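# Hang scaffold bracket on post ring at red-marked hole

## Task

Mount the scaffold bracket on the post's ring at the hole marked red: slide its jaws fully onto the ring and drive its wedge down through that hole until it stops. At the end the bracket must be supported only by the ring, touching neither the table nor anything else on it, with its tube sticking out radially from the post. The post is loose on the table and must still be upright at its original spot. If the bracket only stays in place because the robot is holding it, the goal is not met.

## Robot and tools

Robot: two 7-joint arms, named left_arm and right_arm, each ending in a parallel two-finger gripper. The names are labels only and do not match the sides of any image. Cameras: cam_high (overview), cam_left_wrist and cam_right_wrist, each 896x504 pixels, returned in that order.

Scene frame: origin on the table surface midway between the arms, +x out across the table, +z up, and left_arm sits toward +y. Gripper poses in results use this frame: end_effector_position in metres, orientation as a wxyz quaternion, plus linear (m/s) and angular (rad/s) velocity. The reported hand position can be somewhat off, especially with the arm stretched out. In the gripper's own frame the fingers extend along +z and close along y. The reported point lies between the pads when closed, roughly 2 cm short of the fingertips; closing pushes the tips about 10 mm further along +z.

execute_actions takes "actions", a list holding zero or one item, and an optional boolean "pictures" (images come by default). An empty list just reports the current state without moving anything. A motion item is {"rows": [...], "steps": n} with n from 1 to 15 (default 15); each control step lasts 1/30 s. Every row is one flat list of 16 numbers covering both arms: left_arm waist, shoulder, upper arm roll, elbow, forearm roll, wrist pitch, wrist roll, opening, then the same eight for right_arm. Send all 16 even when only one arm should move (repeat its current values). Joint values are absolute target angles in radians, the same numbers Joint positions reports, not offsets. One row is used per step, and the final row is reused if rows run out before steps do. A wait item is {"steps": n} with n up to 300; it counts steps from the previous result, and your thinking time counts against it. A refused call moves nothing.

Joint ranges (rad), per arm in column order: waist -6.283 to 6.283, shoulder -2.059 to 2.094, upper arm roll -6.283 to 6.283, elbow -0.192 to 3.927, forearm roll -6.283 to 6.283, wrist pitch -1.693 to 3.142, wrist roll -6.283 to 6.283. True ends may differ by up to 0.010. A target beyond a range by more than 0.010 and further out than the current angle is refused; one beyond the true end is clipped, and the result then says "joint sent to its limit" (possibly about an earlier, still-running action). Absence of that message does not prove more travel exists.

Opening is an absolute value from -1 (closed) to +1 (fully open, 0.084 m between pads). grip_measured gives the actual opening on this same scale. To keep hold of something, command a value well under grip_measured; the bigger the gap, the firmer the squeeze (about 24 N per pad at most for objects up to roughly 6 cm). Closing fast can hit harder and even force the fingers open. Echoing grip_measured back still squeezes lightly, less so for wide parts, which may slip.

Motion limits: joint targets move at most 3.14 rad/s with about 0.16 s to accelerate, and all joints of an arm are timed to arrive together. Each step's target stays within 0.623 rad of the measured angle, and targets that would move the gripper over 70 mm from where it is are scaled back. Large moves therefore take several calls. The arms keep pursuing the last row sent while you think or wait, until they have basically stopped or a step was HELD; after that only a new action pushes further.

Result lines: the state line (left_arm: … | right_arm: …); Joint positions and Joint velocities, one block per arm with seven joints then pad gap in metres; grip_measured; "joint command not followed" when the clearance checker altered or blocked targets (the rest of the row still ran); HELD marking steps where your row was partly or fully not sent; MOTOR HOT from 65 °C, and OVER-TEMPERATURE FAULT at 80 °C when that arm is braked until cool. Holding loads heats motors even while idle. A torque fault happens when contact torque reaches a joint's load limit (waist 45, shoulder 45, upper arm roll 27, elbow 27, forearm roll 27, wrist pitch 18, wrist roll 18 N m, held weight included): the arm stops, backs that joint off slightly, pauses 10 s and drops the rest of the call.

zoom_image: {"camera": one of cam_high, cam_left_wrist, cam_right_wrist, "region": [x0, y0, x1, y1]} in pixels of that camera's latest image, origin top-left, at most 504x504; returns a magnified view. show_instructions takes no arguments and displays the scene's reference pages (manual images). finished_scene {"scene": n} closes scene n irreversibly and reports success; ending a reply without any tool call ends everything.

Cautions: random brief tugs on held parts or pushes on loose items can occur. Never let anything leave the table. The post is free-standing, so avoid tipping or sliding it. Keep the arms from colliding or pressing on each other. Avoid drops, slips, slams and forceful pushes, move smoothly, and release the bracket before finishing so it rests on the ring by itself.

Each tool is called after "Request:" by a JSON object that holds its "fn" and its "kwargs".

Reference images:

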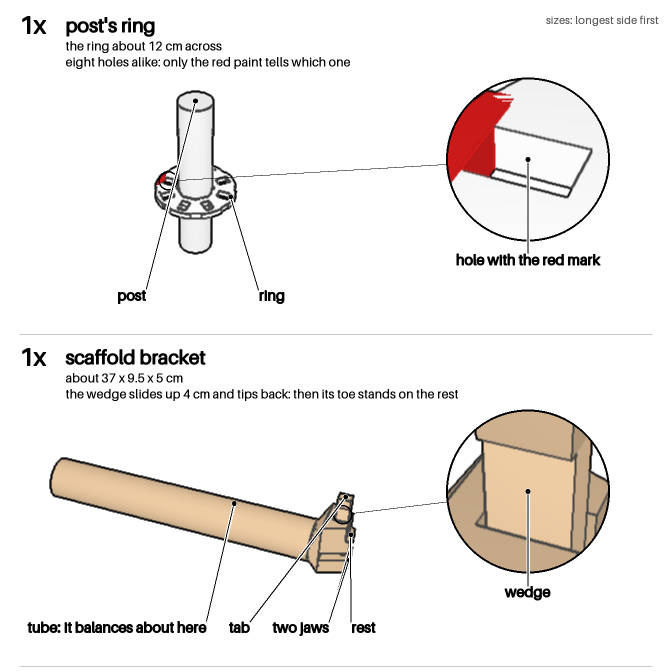

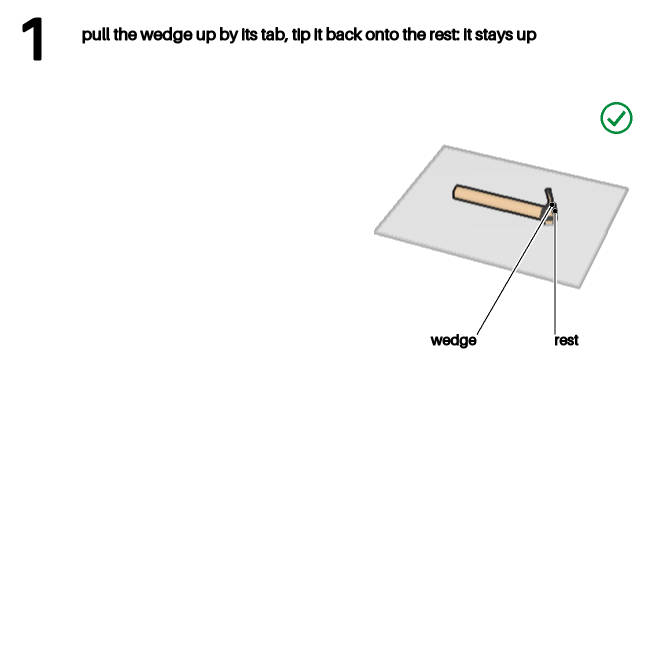

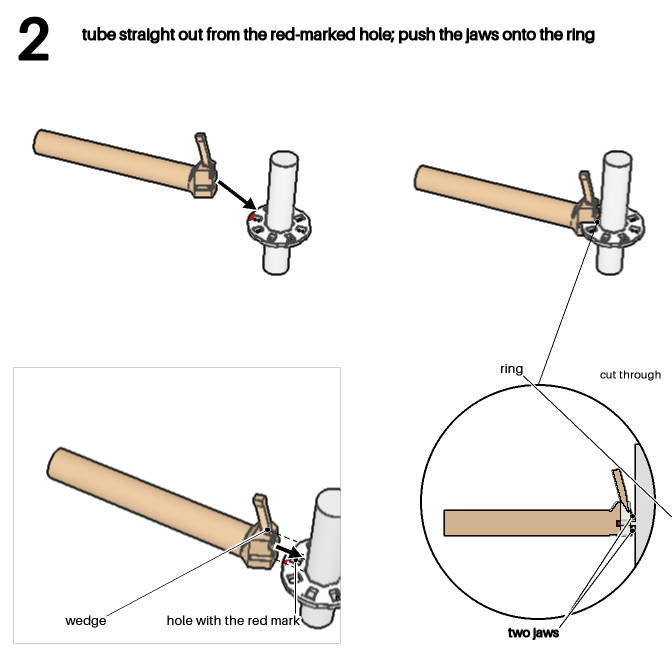

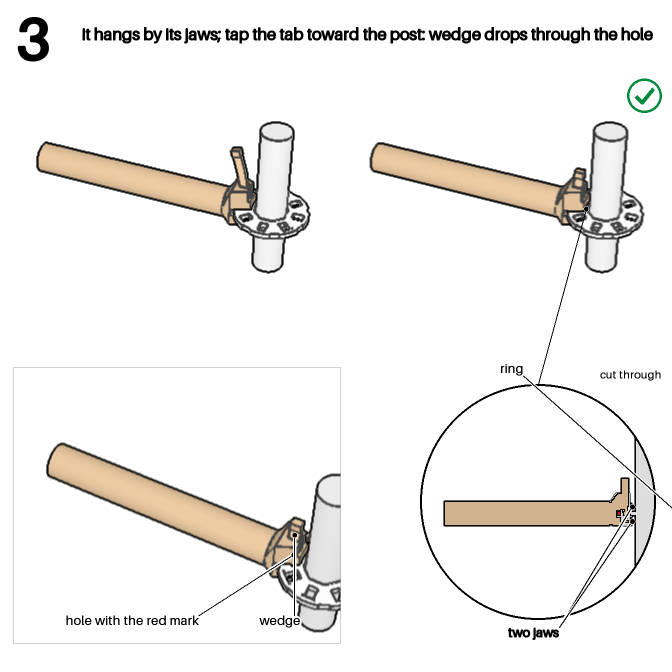

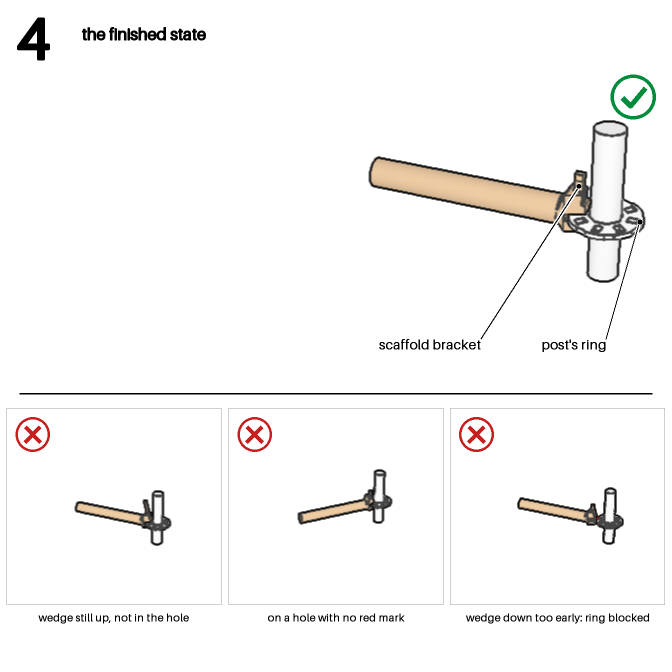

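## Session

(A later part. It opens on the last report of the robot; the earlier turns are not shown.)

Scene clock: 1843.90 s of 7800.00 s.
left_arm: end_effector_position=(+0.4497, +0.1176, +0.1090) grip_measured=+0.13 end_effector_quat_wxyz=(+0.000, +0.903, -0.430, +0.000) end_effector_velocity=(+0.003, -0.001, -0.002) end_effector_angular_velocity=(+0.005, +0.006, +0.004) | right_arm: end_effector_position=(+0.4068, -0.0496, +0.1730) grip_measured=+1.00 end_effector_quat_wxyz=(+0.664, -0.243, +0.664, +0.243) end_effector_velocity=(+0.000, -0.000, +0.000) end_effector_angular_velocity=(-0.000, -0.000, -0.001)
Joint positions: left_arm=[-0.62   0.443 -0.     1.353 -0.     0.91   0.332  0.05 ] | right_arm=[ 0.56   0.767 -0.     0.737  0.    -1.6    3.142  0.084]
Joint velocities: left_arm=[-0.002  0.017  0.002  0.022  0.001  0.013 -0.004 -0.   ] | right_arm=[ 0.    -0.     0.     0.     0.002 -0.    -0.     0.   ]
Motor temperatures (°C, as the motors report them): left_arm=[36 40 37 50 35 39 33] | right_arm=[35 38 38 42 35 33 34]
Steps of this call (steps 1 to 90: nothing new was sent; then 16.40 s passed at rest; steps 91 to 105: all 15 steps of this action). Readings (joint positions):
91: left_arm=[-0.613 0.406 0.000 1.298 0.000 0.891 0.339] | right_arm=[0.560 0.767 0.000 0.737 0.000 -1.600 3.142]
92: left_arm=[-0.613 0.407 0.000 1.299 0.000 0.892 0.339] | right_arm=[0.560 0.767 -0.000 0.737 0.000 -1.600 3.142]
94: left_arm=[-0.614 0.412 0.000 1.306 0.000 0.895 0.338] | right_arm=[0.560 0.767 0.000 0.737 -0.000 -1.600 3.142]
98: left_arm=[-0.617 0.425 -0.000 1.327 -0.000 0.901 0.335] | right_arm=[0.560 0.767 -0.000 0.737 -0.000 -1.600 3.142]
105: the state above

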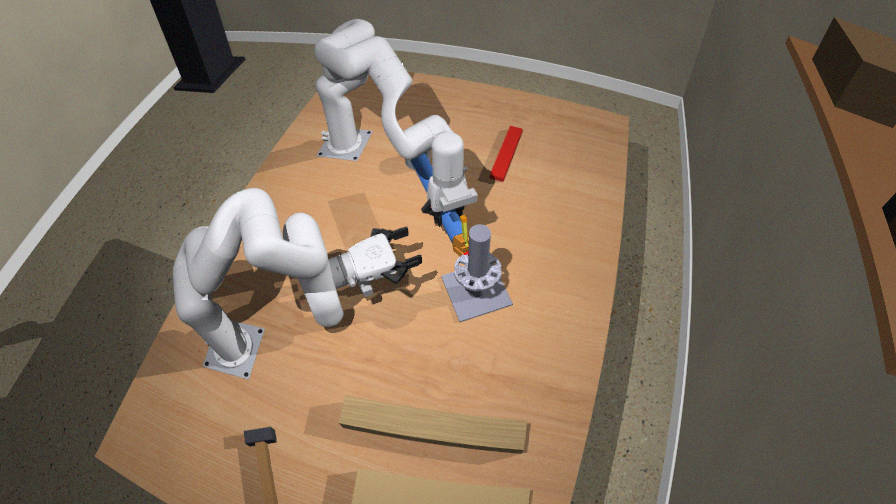

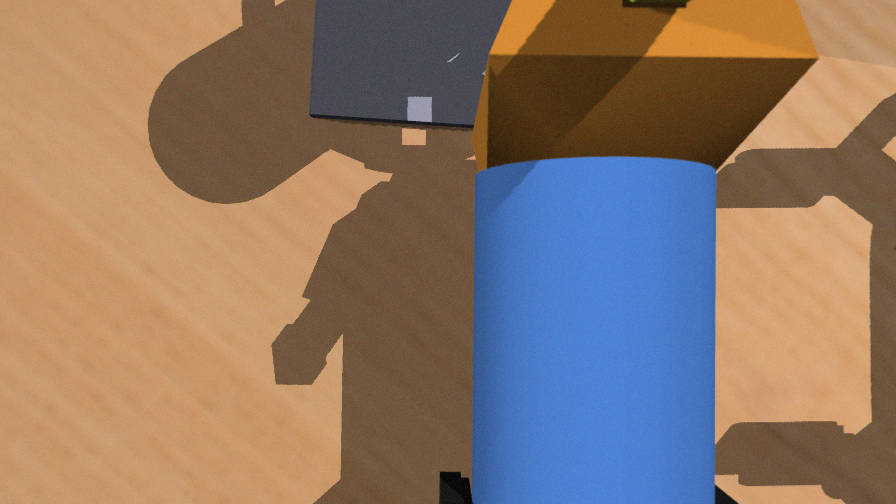

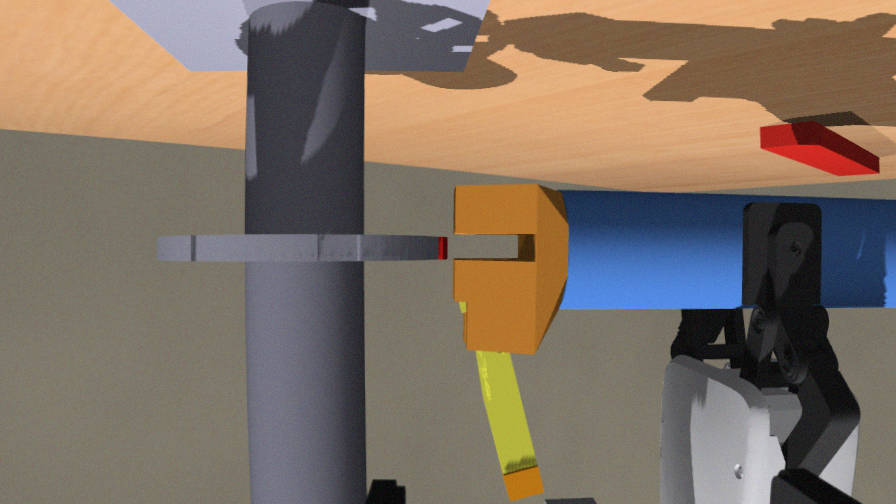

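Request:
{"fn": "execute_actions", "kwargs": {"actions": [{"rows": [[-0.6206,0.4421,0,1.3510,0,0.9053,0.3314,-1,0.56,0.7666,0,0.7373,0,-1.6001,3.1416,1],[-0.6206,0.4402,0,1.3463,0,0.8991,0.3314,-1,0.56,0.7666,0,0.7373,0,-1.6001,3.1416,1],[-0.6206,0.4382,0,1.3417,0,0.8930,0.3314,-1,0.56,0.7666,0,0.7373,0,-1.6001,3.1416,1],[-0.6206,0.4363,0,1.3370,0,0.8868,0.3314,-1,0.56,0.7666,0,0.7373,0,-1.6001,3.1416,1]], "steps": 15}]}}

Request:
{"fn": "zoom_image", "kwargs": {"camera": "cam_right_wrist", "region": [380, 190, 580, 302]}}

Scene clock: 1880.70 s of 7800.00 s.
left_arm: end_effector_position=(+0.4502, +0.1174, +0.1081) grip_measured=+0.13 end_effector_quat_wxyz=(+0.001, +0.903, -0.430, +0.007) end_effector_velocity=(-0.000, -0.000, -0.000) end_effector_angular_velocity=(-0.001, -0.001, -0.000) | right_arm: end_effector_position=(+0.4068, -0.0496, +0.1730) grip_measured=+1.00 end_effector_quat_wxyz=(+0.664, -0.243, +0.664, +0.243) end_effector_velocity=(+0.000, -0.000, -0.000) end_effector_angular_velocity=(-0.001, -0.000, +0.000)
Joint positions: left_arm=[-0.621  0.436  0.     1.337  0.     0.887  0.331  0.05 ] | right_arm=[ 0.56   0.767 -0.     0.737  0.    -1.6    3.142  0.084]
Joint velocities: left_arm=[-0.    -0.001 -0.    -0.002 -0.    -0.003  0.    -0.   ] | right_arm=[-0.     0.001  0.     0.    -0.001  0.    -0.001  0.   ]
Motor temperatures (°C, as the motors report them): left_arm=[36 40 37 50 35 39 33] | right_arm=[35 38 38 42 35 33 34]
Steps of this call (steps 1 to 15: the robot went on to your last target; steps 16 to 90: nothing new was sent; then 33.30 s passed at rest; steps 91 to 105: all 15 steps of this action). Readings (joint positions):
91: left_arm=[-0.621 0.444 0.000 1.356 -0.000 0.911 0.331] | right_arm=[0.560 0.767 -0.000 0.737 0.000 -1.600 3.142]
92: left_arm=[-0.621 0.444 0.000 1.354 0.000 0.910 0.331] | right_arm=[0.560 0.767 0.000 0.737 -0.000 -1.600 3.142]
94: left_arm=[-0.621 0.441 0.000 1.349 0.000 0.902 0.331] | right_arm=[0.560 0.767 -0.000 0.737 -0.000 -1.600 3.142]
98: left_arm=[-0.621 0.437 -0.000 1.339 -0.000 0.890 0.331] | right_arm=[0.560 0.767 -0.000 0.737 -0.000 -1.600 3.142]
105: the state above

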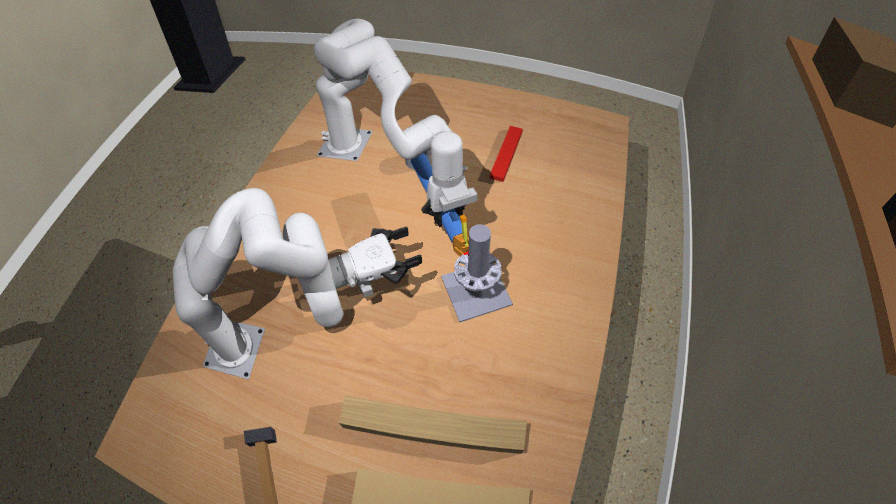

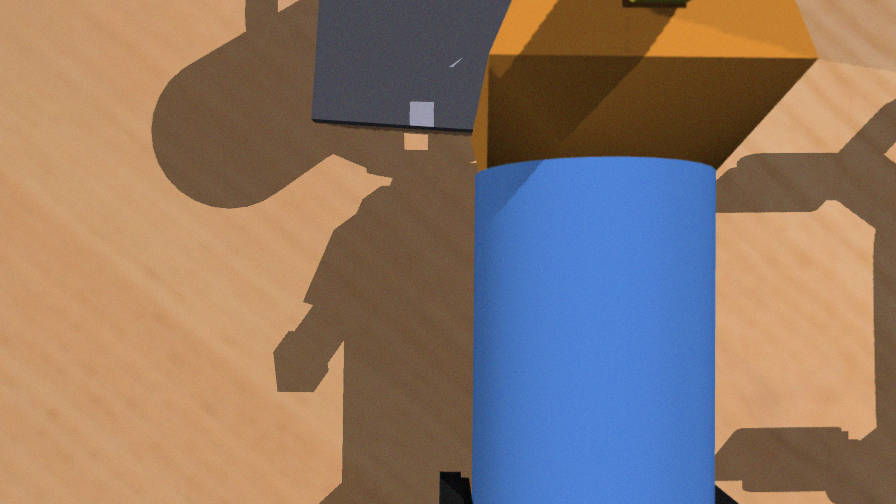

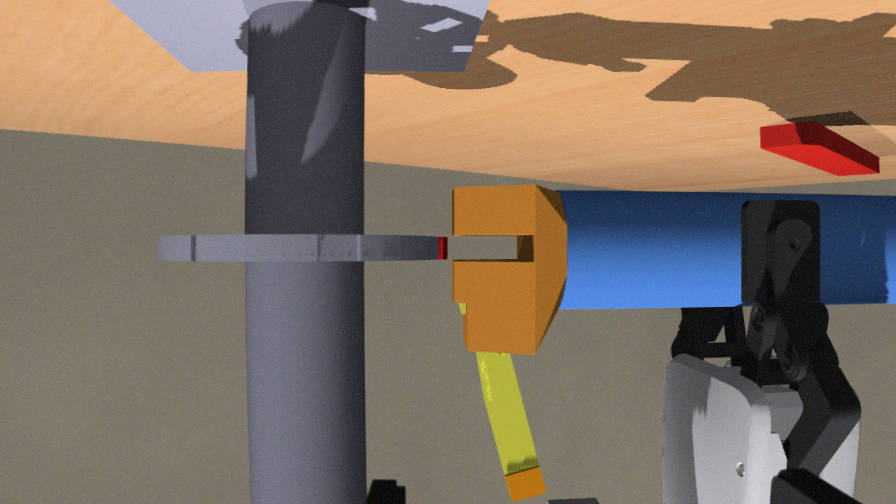

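Region (380, 190, 580, 302) of cam_right_wrist's 896x504 image, scaled by 2.520, with more detail than that image has; it fills the top 282 rows of this view, and the rest is white.

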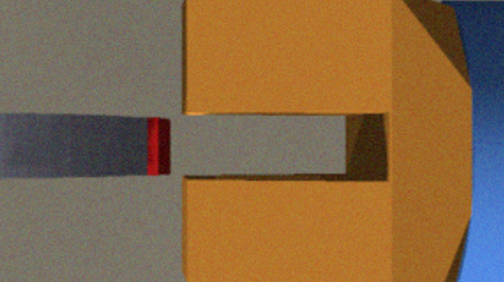

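Request:
{"fn": "execute_actions", "kwargs": {"actions": [{"rows": [[-0.6210,0.4385,0,1.3404,0,0.8880,0.3310,-1,0.56,0.7666,0,0.7373,0,-1.6001,3.1416,1],[-0.6215,0.4406,0,1.3438,0,0.8892,0.3306,-1,0.56,0.7666,0,0.7373,0,-1.6001,3.1416,1],[-0.6219,0.4428,0,1.3472,0,0.8905,0.3301,-1,0.56,0.7666,0,0.7373,0,-1.6001,3.1416,1],[-0.6223,0.4450,0,1.3506,0,0.8917,0.3297,-1,0.56,0.7666,0,0.7373,0,-1.6001,3.1416,1],[-0.6227,0.4472,0,1.3540,0,0.8929,0.3293,-1,0.56,0.7666,0,0.7373,0,-1.6001,3.1416,1],[-0.6232,0.4493,0,1.3574,0,0.8941,0.3289,-1,0.56,0.7666,0,0.7373,0,-1.6001,3.1416,1],[-0.6236,0.4515,0,1.3608,0,0.8953,0.3284,-1,0.56,0.7666,0,0.7373,0,-1.6001,3.1416,1],[-0.6240,0.4537,0,1.3642,0,0.8966,0.3280,-1,0.56,0.7666,0,0.7373,0,-1.6001,3.1416,1],[-0.6244,0.4559,0,1.3676,0,0.8978,0.3276,-1,0.56,0.7666,0,0.7373,0,-1.6001,3.1416,1],[-0.6249,0.4580,0,1.3710,0,0.8990,0.3272,-1,0.56,0.7666,0,0.7373,0,-1.6001,3.1416,1]], "steps": 15}]}}

Request:
{"fn": "zoom_image", "kwargs": {"camera": "cam_right_wrist", "region": [380, 190, 580, 302]}}

Scene clock: 1906.27 s of 7800.00 s.
left_arm: end_effector_position=(+0.4546, +0.1117, +0.1081) grip_measured=+0.13 end_effector_quat_wxyz=(+0.001, +0.903, -0.430, +0.007) end_effector_velocity=(+0.002, -0.001, -0.000) end_effector_angular_velocity=(+0.002, +0.001, +0.003) | right_arm: end_effector_position=(+0.4068, -0.0496, +0.1730) grip_measured=+1.00 end_effector_quat_wxyz=(+0.664, -0.243, +0.664, +0.243) end_effector_velocity=(+0.000, -0.000, -0.000) end_effector_angular_velocity=(+0.000, +0.000, -0.001)
Joint positions: left_arm=[-0.625  0.457 -0.     1.37  -0.     0.898  0.327  0.05 ] | right_arm=[ 0.56   0.767  0.     0.737  0.    -1.6    3.142  0.084]
Joint velocities: left_arm=[-0.001  0.009  0.002  0.015  0.     0.008 -0.002 -0.   ] | right_arm=[-0.     0.    -0.     0.     0.001 -0.     0.    -0.   ]
Motor temperatures (°C, as the motors report them): left_arm=[36 40 37 50 35 39 33] | right_arm=[35 38 38 42 35 33 34]
Steps of this call (steps 1 to 15: the robot went on to your last target; steps 16 to 90: nothing new was sent; then 22.07 s passed at rest; steps 91 to 105: all 15 steps of this action). Readings (joint positions):
91: left_arm=[-0.621 0.436 0.000 1.337 0.000 0.887 0.331] | right_arm=[0.560 0.767 -0.000 0.737 0.000 -1.600 3.142]
92: left_arm=[-0.621 0.437 0.000 1.338 0.000 0.887 0.331] | right_arm=[0.560 0.767 -0.000 0.737 0.000 -1.600 3.142]
94: left_arm=[-0.621 0.440 0.000 1.342 0.000 0.889 0.331] | right_arm=[0.560 0.767 -0.000 0.737 -0.000 -1.600 3.142]
98: left_arm=[-0.623 0.447 -0.000 1.354 -0.000 0.893 0.329] | right_arm=[0.560 0.767 -0.000 0.737 -0.000 -1.600 3.142]
105: the state above

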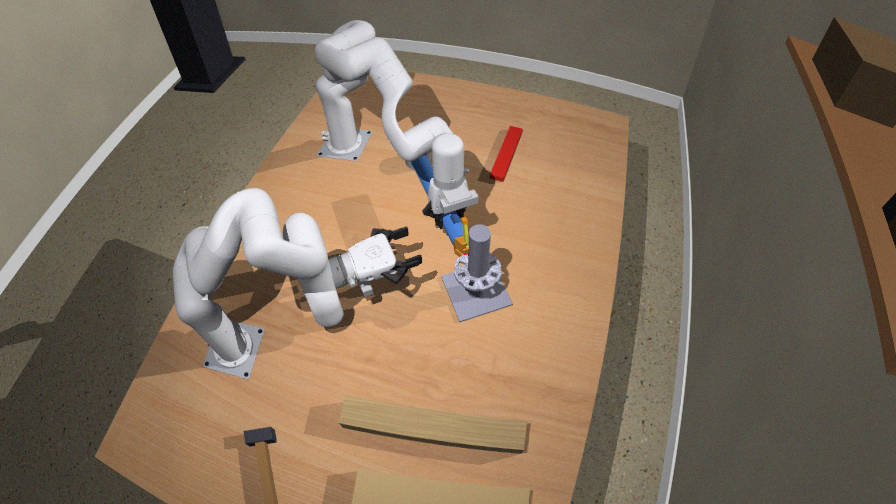

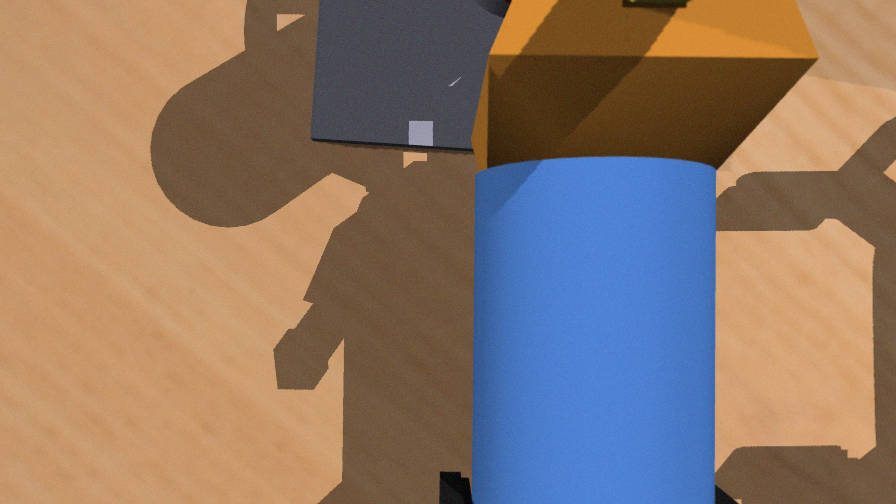

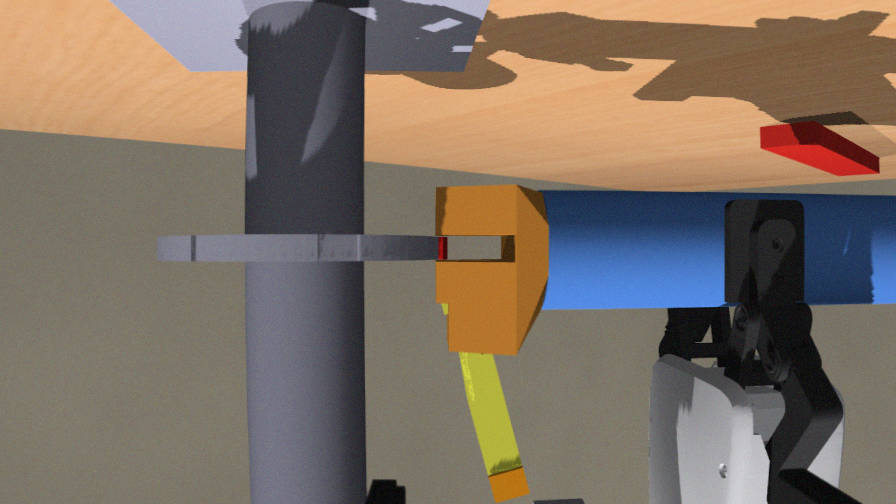

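Region (380, 190, 580, 302) of cam_right_wrist's 896x504 image, scaled by 2.520, with more detail than that image has; it fills the top 282 rows of this view, and the rest is white.

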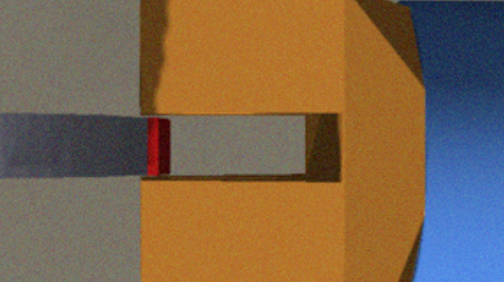

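Request:
{"fn": "execute_actions", "kwargs": {"actions": [{"rows": [[-0.6255,0.4612,0,1.3760,0,0.9008,0.3266,-1,0.56,0.7666,0,0.7373,0,-1.6001,3.1416,1],[-0.6261,0.4643,0,1.3810,0,0.9026,0.3260,-1,0.56,0.7666,0,0.7373,0,-1.6001,3.1416,1],[-0.6267,0.4675,0,1.3860,0,0.9044,0.3254,-1,0.56,0.7666,0,0.7373,0,-1.6001,3.1416,1],[-0.6272,0.4706,0,1.3909,0,0.9063,0.3248,-1,0.56,0.7666,0,0.7373,0,-1.6001,3.1416,1],[-0.6278,0.4738,0,1.3959,0,0.9081,0.3242,-1,0.56,0.7666,0,0.7373,0,-1.6001,3.1416,1],[-0.6284,0.4769,0,1.4009,0,0.9099,0.3236,-1,0.56,0.7666,0,0.7373,0,-1.6001,3.1416,1],[-0.6290,0.4801,0,1.4059,0,0.9117,0.3230,-1,0.56,0.7666,0,0.7373,0,-1.6001,3.1416,1],[-0.6295,0.4831,0,1.4106,0,0.9134,0.3225,-1,0.56,0.7666,0,0.7373,0,-1.6001,3.1416,1],[-0.6301,0.4861,0,1.4154,0,0.9152,0.3219,-1,0.56,0.7666,0,0.7373,0,-1.6001,3.1416,1],[-0.6306,0.4891,0,1.4201,0,0.9169,0.3214,-1,0.56,0.7666,0,0.7373,0,-1.6001,3.1416,1],[-0.6312,0.4922,0,1.4248,0,0.9186,0.3208,-1,0.56,0.7666,0,0.7373,0,-1.6001,3.1416,1],[-0.6317,0.4952,0,1.4295,0,0.9203,0.3203,-1,0.56,0.7666,0,0.7373,0,-1.6001,3.1416,1],[-0.6323,0.4982,0,1.4343,0,0.9221,0.3197,-1,0.56,0.7666,0,0.7373,0,-1.6001,3.1416,1],[-0.6328,0.5012,0,1.4390,0,0.9238,0.3192,-1,0.56,0.7666,0,0.7373,0,-1.6001,3.1416,1]], "steps": 15}], "pictures": false}}

Request:
{"fn": "execute_actions", "kwargs": {"actions": []}}

Request:
{"fn": "zoom_image", "kwargs": {"camera": "cam_right_wrist", "region": [340, 190, 540, 302]}}

Scene clock: 1939.63 s of 7800.00 s.
left_arm: end_effector_position=(+0.4626, +0.1020, +0.1082) grip_measured=+0.13 end_effector_quat_wxyz=(+0.001, +0.903, -0.430, +0.007) end_effector_velocity=(+0.018, -0.020, -0.001) end_effector_angular_velocity=(+0.001, +0.000, +0.003) | right_arm: end_effector_position=(+0.4068, -0.0496, +0.1730) grip_measured=+1.00 end_effector_quat_wxyz=(+0.664, -0.243, +0.664, +0.243) end_effector_velocity=(+0.000, -0.000, +0.000) end_effector_angular_velocity=(-0.002, -0.002, -0.001)
Joint positions: left_arm=[-0.632  0.495 -0.     1.429 -0.     0.92   0.32   0.05 ] | right_arm=[ 0.56   0.767  0.     0.737 -0.    -1.6    3.142  0.084]
Joint velocities: left_arm=[-0.013  0.083  0.001  0.128  0.     0.045 -0.015 -0.   ] | right_arm=[-0.    -0.    -0.    -0.     0.001 -0.    -0.002 -0.   ]
Motor temperatures (°C, as the motors report them): left_arm=[36 40 37 51 35 39 33] | right_arm=[35 38 38 42 35 33 34]
Steps of this call (steps 1 to 15: the robot went on to your last target; steps 16 to 90: nothing new was sent; then 29.87 s passed at rest; steps 91 to 105: all 15 steps of this action). Readings (joint positions):
91: left_arm=[-0.625 0.458 0.000 1.371 0.000 0.899 0.327] | right_arm=[0.560 0.767 0.000 0.737 0.000 -1.600 3.142]
92: left_arm=[-0.625 0.459 0.000 1.372 0.000 0.900 0.327] | right_arm=[0.560 0.767 0.000 0.737 0.000 -1.600 3.142]
94: left_arm=[-0.626 0.463 0.000 1.378 0.000 0.902 0.326] | right_arm=[0.560 0.767 0.000 0.737 0.000 -1.600 3.142]
98: left_arm=[-0.628 0.474 -0.000 1.396 -0.000 0.908 0.324] | right_arm=[0.560 0.767 -0.000 0.737 0.000 -1.600 3.142]
105: the state above

Scene clock: 1939.63 s of 7800.00 s.
left_arm: end_effector_position=(+0.4626, +0.1020, +0.1082) grip_measured=+0.13 end_effector_quat_wxyz=(+0.001, +0.903, -0.430, +0.007) end_effector_velocity=(+0.018, -0.020, -0.001) end_effector_angular_velocity=(+0.001, +0.000, +0.003) | right_arm: end_effector_position=(+0.4068, -0.0496, +0.1730) grip_measured=+1.00 end_effector_quat_wxyz=(+0.664, -0.243, +0.664, +0.243) end_effector_velocity=(+0.000, -0.000, +0.000) end_effector_angular_velocity=(-0.002, -0.002, -0.001)
Joint positions: left_arm=[-0.632  0.495 -0.     1.429 -0.     0.92   0.32   0.05 ] | right_arm=[ 0.56   0.767  0.     0.737 -0.    -1.6    3.142  0.084]
Joint velocities: left_arm=[-0.013  0.083  0.001  0.128  0.     0.045 -0.015 -0.   ] | right_arm=[-0.    -0.    -0.    -0.     0.001 -0.    -0.002 -0.   ]
Motor temperatures (°C, as the motors report them): left_arm=[36 40 37 51 35 39 33] | right_arm=[35 38 38 42 35 33 34]

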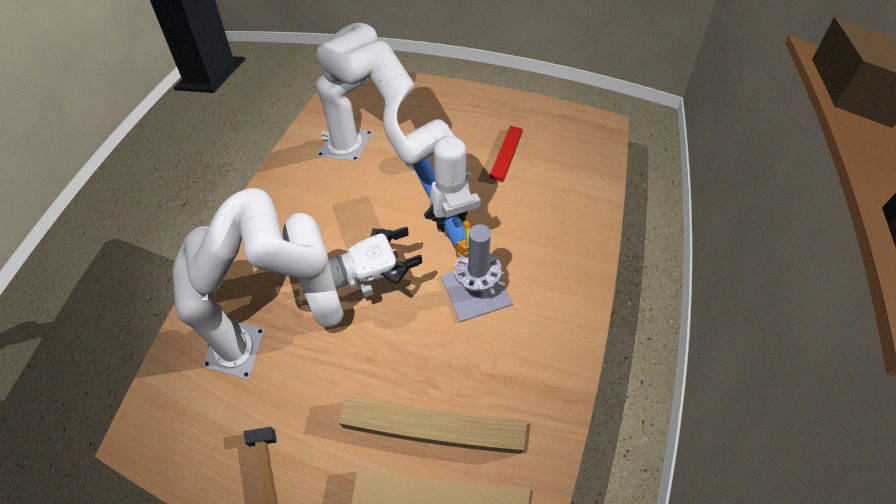

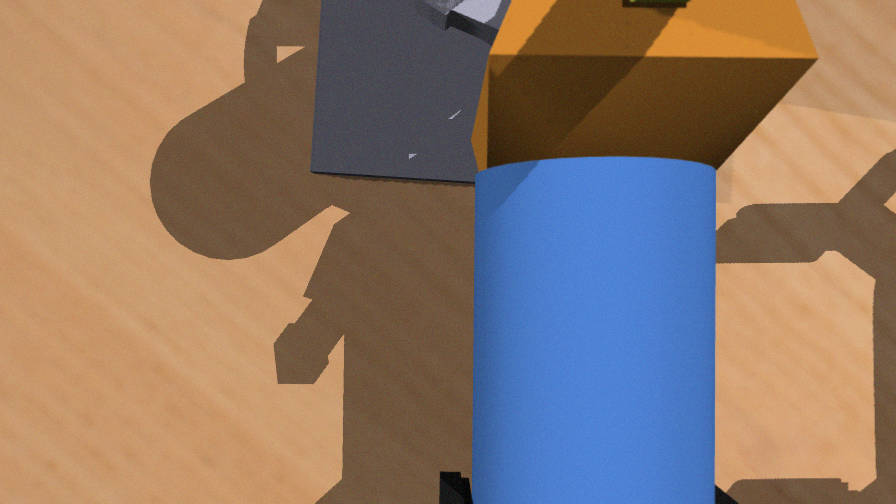

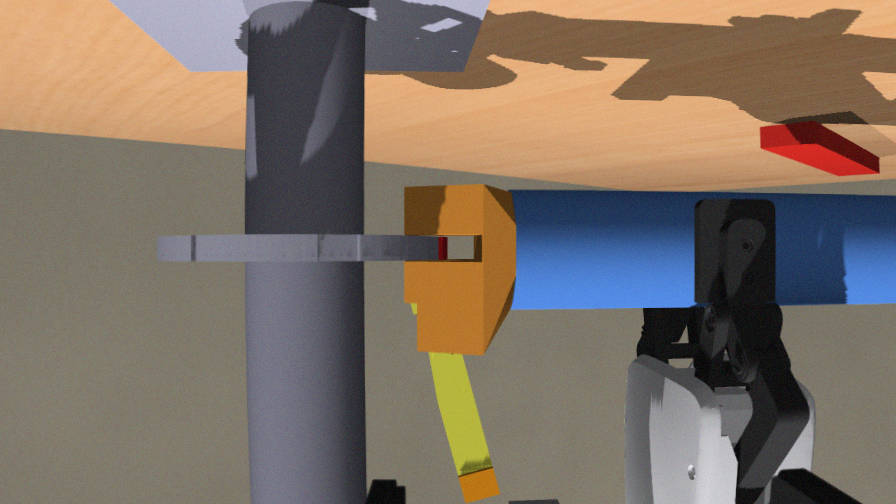

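Region (340, 190, 540, 302) of cam_right_wrist's 896x504 image, scaled by 2.520, with more detail than that image has; it fills the top 282 rows of this view, and the rest is white.

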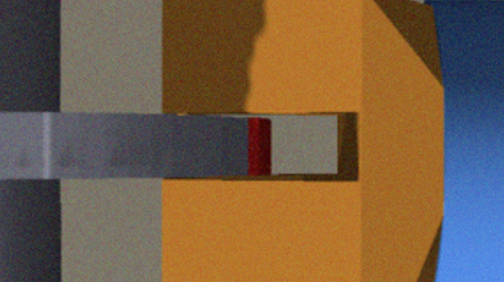

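Request:
{"fn": "execute_actions", "kwargs": {"actions": [{"rows": [[-0.6333,0.5039,0,1.4434,0,0.9255,0.3187,-1,0.56,0.7666,0,0.7373,0,-1.6001,3.1416,1],[-0.6337,0.5066,0,1.4478,0,0.9272,0.3183,-1,0.56,0.7666,0,0.7373,0,-1.6001,3.1416,1],[-0.6342,0.5093,0,1.4523,0,0.9290,0.3178,-1,0.56,0.7666,0,0.7373,0,-1.6001,3.1416,1],[-0.6347,0.5120,0,1.4567,0,0.9307,0.3173,-1,0.56,0.7666,0,0.7373,0,-1.6001,3.1416,1],[-0.6352,0.5147,0,1.4611,0,0.9324,0.3169,-1,0.56,0.7666,0,0.7373,0,-1.6001,3.1416,1],[-0.6356,0.5174,0,1.4655,0,0.9341,0.3164,-1,0.56,0.7666,0,0.7373,0,-1.6001,3.1416,1],[-0.6361,0.5201,0,1.4699,0,0.9358,0.3159,-1,0.56,0.7666,0,0.7373,0,-1.6001,3.1416,1],[-0.6366,0.5228,0,1.4744,0,0.9376,0.3154,-1,0.56,0.7666,0,0.7373,0,-1.6001,3.1416,1],[-0.6370,0.5255,0,1.4788,0,0.9393,0.3150,-1,0.56,0.7666,0,0.7373,0,-1.6001,3.1416,1],[-0.6375,0.5282,0,1.4832,0,0.9410,0.3145,-1,0.56,0.7666,0,0.7373,0,-1.6001,3.1416,1]], "steps": 15}], "pictures": false}}

Request:
{"fn": "execute_actions", "kwargs": {"actions": [{"steps": 10}]}}

Request:
{"fn": "zoom_image", "kwargs": {"camera": "cam_right_wrist", "region": [340, 190, 540, 302]}}

Scene clock: 1958.87 s of 7800.00 s.
left_arm: end_effector_position=(+0.4694, +0.0935, +0.1086) grip_measured=+0.13 end_effector_quat_wxyz=(+0.001, +0.903, -0.430, +0.007) end_effector_velocity=(+0.003, -0.000, -0.001) end_effector_angular_velocity=(+0.004, +0.003, +0.003) | right_arm: end_effector_position=(+0.4068, -0.0496, +0.1730) grip_measured=+1.00 end_effector_quat_wxyz=(+0.664, -0.243, +0.664, +0.243) end_effector_velocity=(+0.000, -0.000, -0.000) end_effector_angular_velocity=(-0.001, -0.001, -0.001)
Joint positions: left_arm=[-0.637  0.527 -0.     1.481 -0.     0.94   0.315  0.05 ] | right_arm=[ 0.56   0.767 -0.     0.737  0.    -1.6    3.142  0.084]
Joint velocities: left_arm=[-0.001  0.012  0.002  0.019  0.001  0.011 -0.002 -0.   ] | right_arm=[-0.     0.     0.     0.     0.    -0.    -0.001  0.   ]
Motor temperatures (°C, as the motors report them): left_arm=[36 40 37 51 35 39 33] | right_arm=[35 38 38 42 35 33 34]
Steps of this call (steps 1 to 30: the robot went on to your last target; steps 31 to 90: nothing new was sent; then 15.73 s passed at rest; steps 91 to 105: all 15 steps of this action). Readings (joint positions):
91: left_arm=[-0.633 0.501 0.000 1.439 0.000 0.924 0.319] | right_arm=[0.560 0.767 0.000 0.737 0.000 -1.600 3.142]
92: left_arm=[-0.633 0.502 0.000 1.440 0.000 0.924 0.319] | right_arm=[0.560 0.767 -0.000 0.737 0.000 -1.600 3.142]
94: left_arm=[-0.633 0.505 0.000 1.445 0.000 0.927 0.318] | right_arm=[0.560 0.767 0.000 0.737 0.000 -1.600 3.142]
98: left_arm=[-0.635 0.515 -0.000 1.461 -0.000 0.932 0.317] | right_arm=[0.560 0.767 -0.000 0.737 0.000 -1.600 3.142]
105: the state above

Scene clock: 1959.20 s of 7800.00 s.
left_arm: end_effector_position=(+0.4697, +0.0934, +0.1087) grip_measured=+0.13 end_effector_quat_wxyz=(+0.001, +0.903, -0.430, +0.007) end_effector_velocity=(+0.000, -0.001, +0.000) end_effector_angular_velocity=(-0.001, -0.001, -0.001) | right_arm: end_effector_position=(+0.4068, -0.0496, +0.1730) grip_measured=+1.00 end_effector_quat_wxyz=(+0.664, -0.243, +0.664, +0.243) end_effector_velocity=(-0.000, +0.001, +0.001) end_effector_angular_velocity=(+0.001, -0.001, +0.001)
Joint positions: left_arm=[-0.637  0.528  0.     1.483 -0.     0.941  0.315  0.05 ] | right_arm=[ 0.56   0.767  0.     0.737  0.    -1.6    3.142  0.084]
Joint velocities: left_arm=[-0.     0.    -0.     0.001 -0.     0.     0.     0.   ] | right_arm=[ 0.001 -0.002  0.    -0.     0.     0.     0.    -0.   ]
Motor temperatures (°C, as the motors report them): left_arm=[36 40 37 51 35 39 33] | right_arm=[35 38 38 42 35 33 34]
Steps of this call (steps 1 to 10: the robot went on to your last target). Readings (joint positions):
1: left_arm=[-0.637 0.527 -0.000 1.482 -0.000 0.940 0.315] | right_arm=[0.560 0.767 0.000 0.737 0.000 -1.600 3.142]
2: left_arm=[-0.637 0.528 -0.000 1.482 -0.000 0.941 0.315] | right_arm=[0.560 0.767 -0.000 0.737 -0.000 -1.600 3.142]
4: left_arm=[-0.637 0.528 0.000 1.483 0.000 0.941 0.315] | right_arm=[0.560 0.767 0.000 0.737 -0.000 -1.600 3.142]
8: left_arm=[-0.637 0.528 0.000 1.483 0.000 0.941 0.315] | right_arm=[0.560 0.767 0.000 0.737 0.000 -1.600 3.142]
10: the state above

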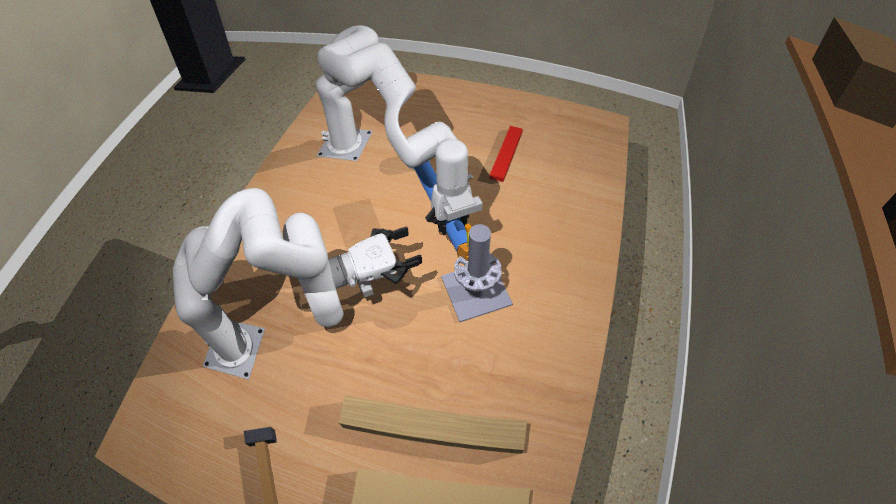

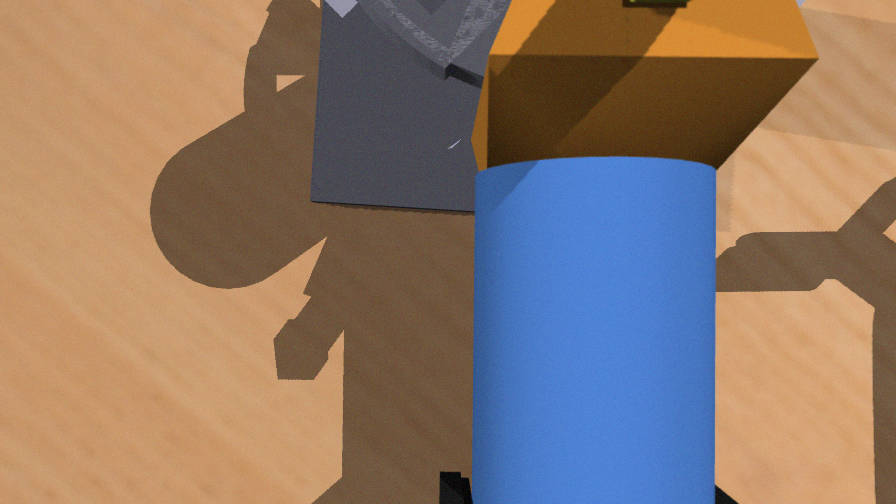

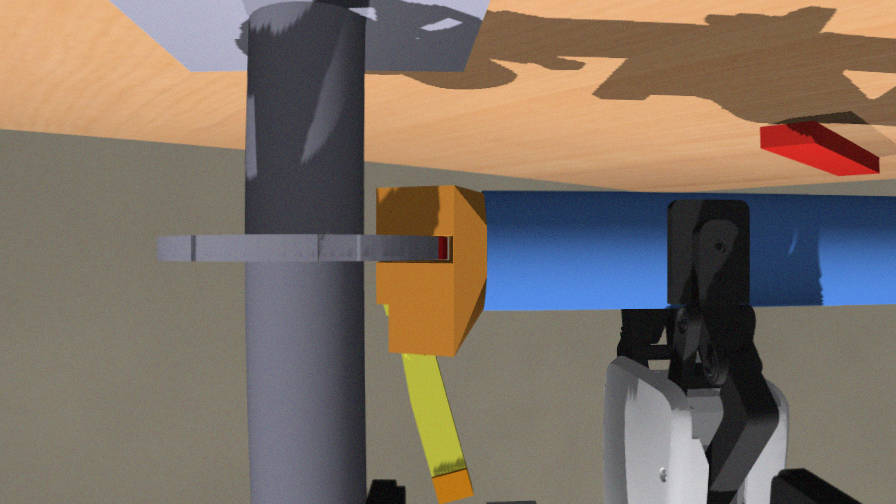

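Region (340, 190, 540, 302) of cam_right_wrist's 896x504 image, scaled by 2.520, with more detail than that image has; it fills the top 282 rows of this view, and the rest is white.

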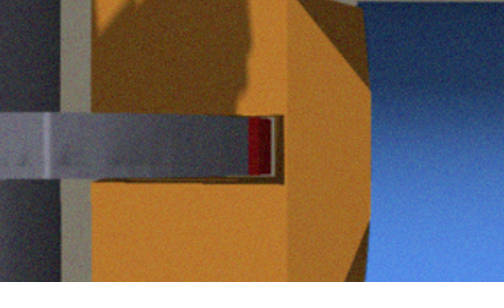

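Request:
{"fn": "execute_actions", "kwargs": {"actions": [{"rows": [[-0.6377,0.5292,0,1.4848,0,0.9416,0.3143,-1,0.56,0.7666,0,0.7373,0,-1.6001,3.1416,1],[-0.6378,0.5302,0,1.4864,0,0.9422,0.3142,-1,0.56,0.7666,0,0.7373,0,-1.6001,3.1416,1],[-0.6380,0.5312,0,1.4880,0,0.9428,0.3140,-1,0.56,0.7666,0,0.7373,0,-1.6001,3.1416,1],[-0.6381,0.5322,0,1.4896,0,0.9434,0.3139,-1,0.56,0.7666,0,0.7373,0,-1.6001,3.1416,1],[-0.6383,0.5332,0,1.4912,0,0.9440,0.3137,-1,0.56,0.7666,0,0.7373,0,-1.6001,3.1416,1]], "steps": 15}]}}

Request:
{"fn": "zoom_image", "kwargs": {"camera": "cam_right_wrist", "region": [340, 190, 540, 302]}}

Scene clock: 1975.97 s of 7800.00 s.
left_arm: end_effector_position=(+0.4706, +0.0923, +0.1085) grip_measured=+0.13 end_effector_quat_wxyz=(+0.001, +0.903, -0.430, +0.007) end_effector_velocity=(+0.001, +0.001, -0.000) end_effector_angular_velocity=(+0.001, +0.000, +0.002) | right_arm: end_effector_position=(+0.4068, -0.0496, +0.1730) grip_measured=+1.00 end_effector_quat_wxyz=(+0.664, -0.243, +0.664, +0.243) end_effector_velocity=(-0.000, -0.000, -0.000) end_effector_angular_velocity=(+0.000, +0.001, +0.001)
Joint positions: left_arm=[-0.638  0.533  0.     1.491  0.     0.944  0.314  0.05 ] | right_arm=[ 0.56   0.767  0.     0.737  0.    -1.6    3.142  0.084]
Joint velocities: left_arm=[ 0.001  0.001  0.001  0.     0.     0.    -0.    -0.   ] | right_arm=[-0.001  0.001  0.    -0.    -0.001 -0.     0.001 -0.   ]
Motor temperatures (°C, as the motors report them): left_arm=[36 41 37 51 35 39 33] | right_arm=[35 38 38 42 35 33 34]
Steps of this call (steps 1 to 15: the robot went on to your last target; steps 16 to 90: nothing new was sent; then 13.27 s passed at rest; steps 91 to 105: all 15 steps of this action). Readings (joint positions):
91: left_arm=[-0.638 0.528 0.000 1.483 -0.000 0.941 0.314] | right_arm=[0.560 0.767 -0.000 0.737 -0.000 -1.600 3.142]
92: left_arm=[-0.638 0.528 0.000 1.484 0.000 0.941 0.314] | right_arm=[0.560 0.767 0.000 0.737 0.000 -1.600 3.142]
94: left_arm=[-0.638 0.530 0.000 1.486 0.000 0.942 0.314] | right_arm=[0.560 0.767 -0.000 0.737 0.000 -1.600 3.142]
98: left_arm=[-0.638 0.532 -0.000 1.490 0.000 0.944 0.314] | right_arm=[0.560 0.767 -0.000 0.737 0.000 -1.600 3.142]
105: the state above

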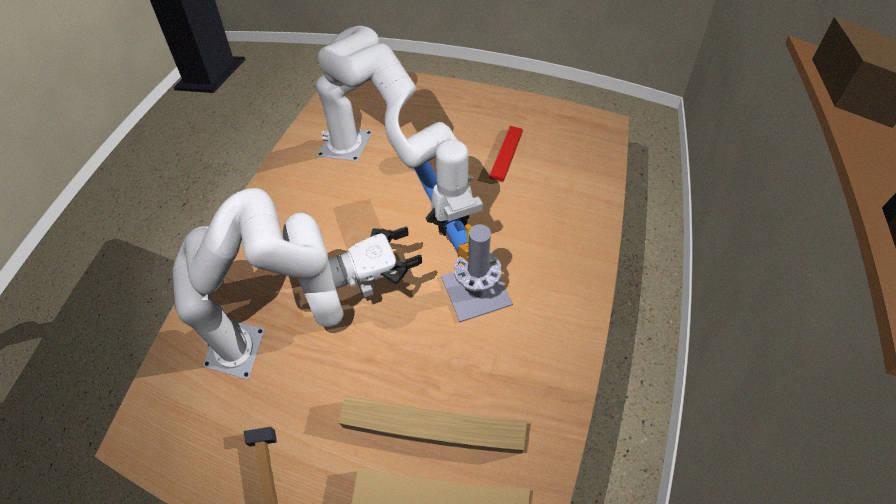

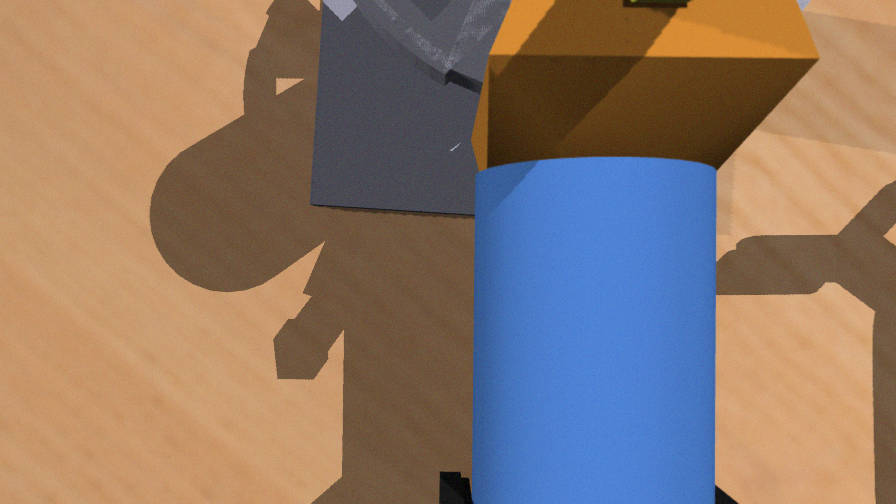

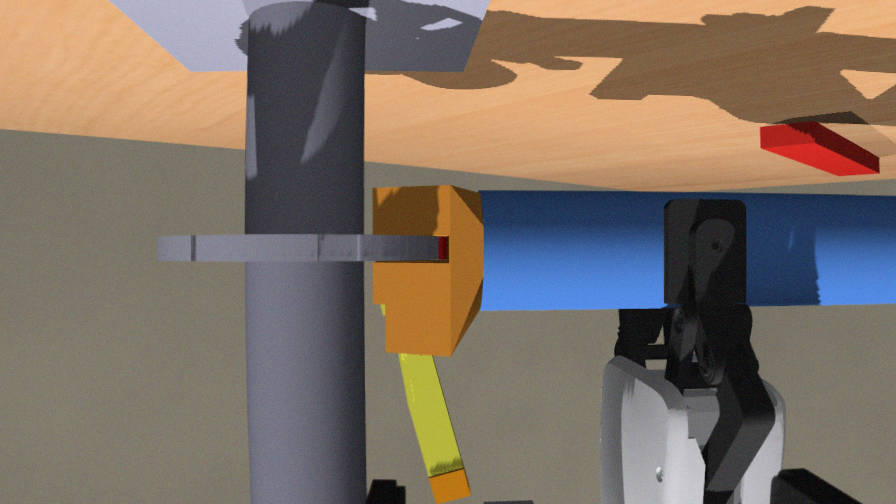

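Region (340, 190, 540, 302) of cam_right_wrist's 896x504 image, scaled by 2.520, with more detail than that image has; it fills the top 282 rows of this view, and the rest is white.

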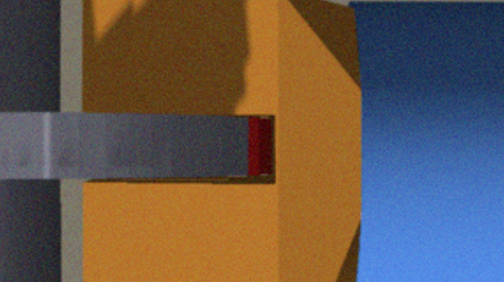

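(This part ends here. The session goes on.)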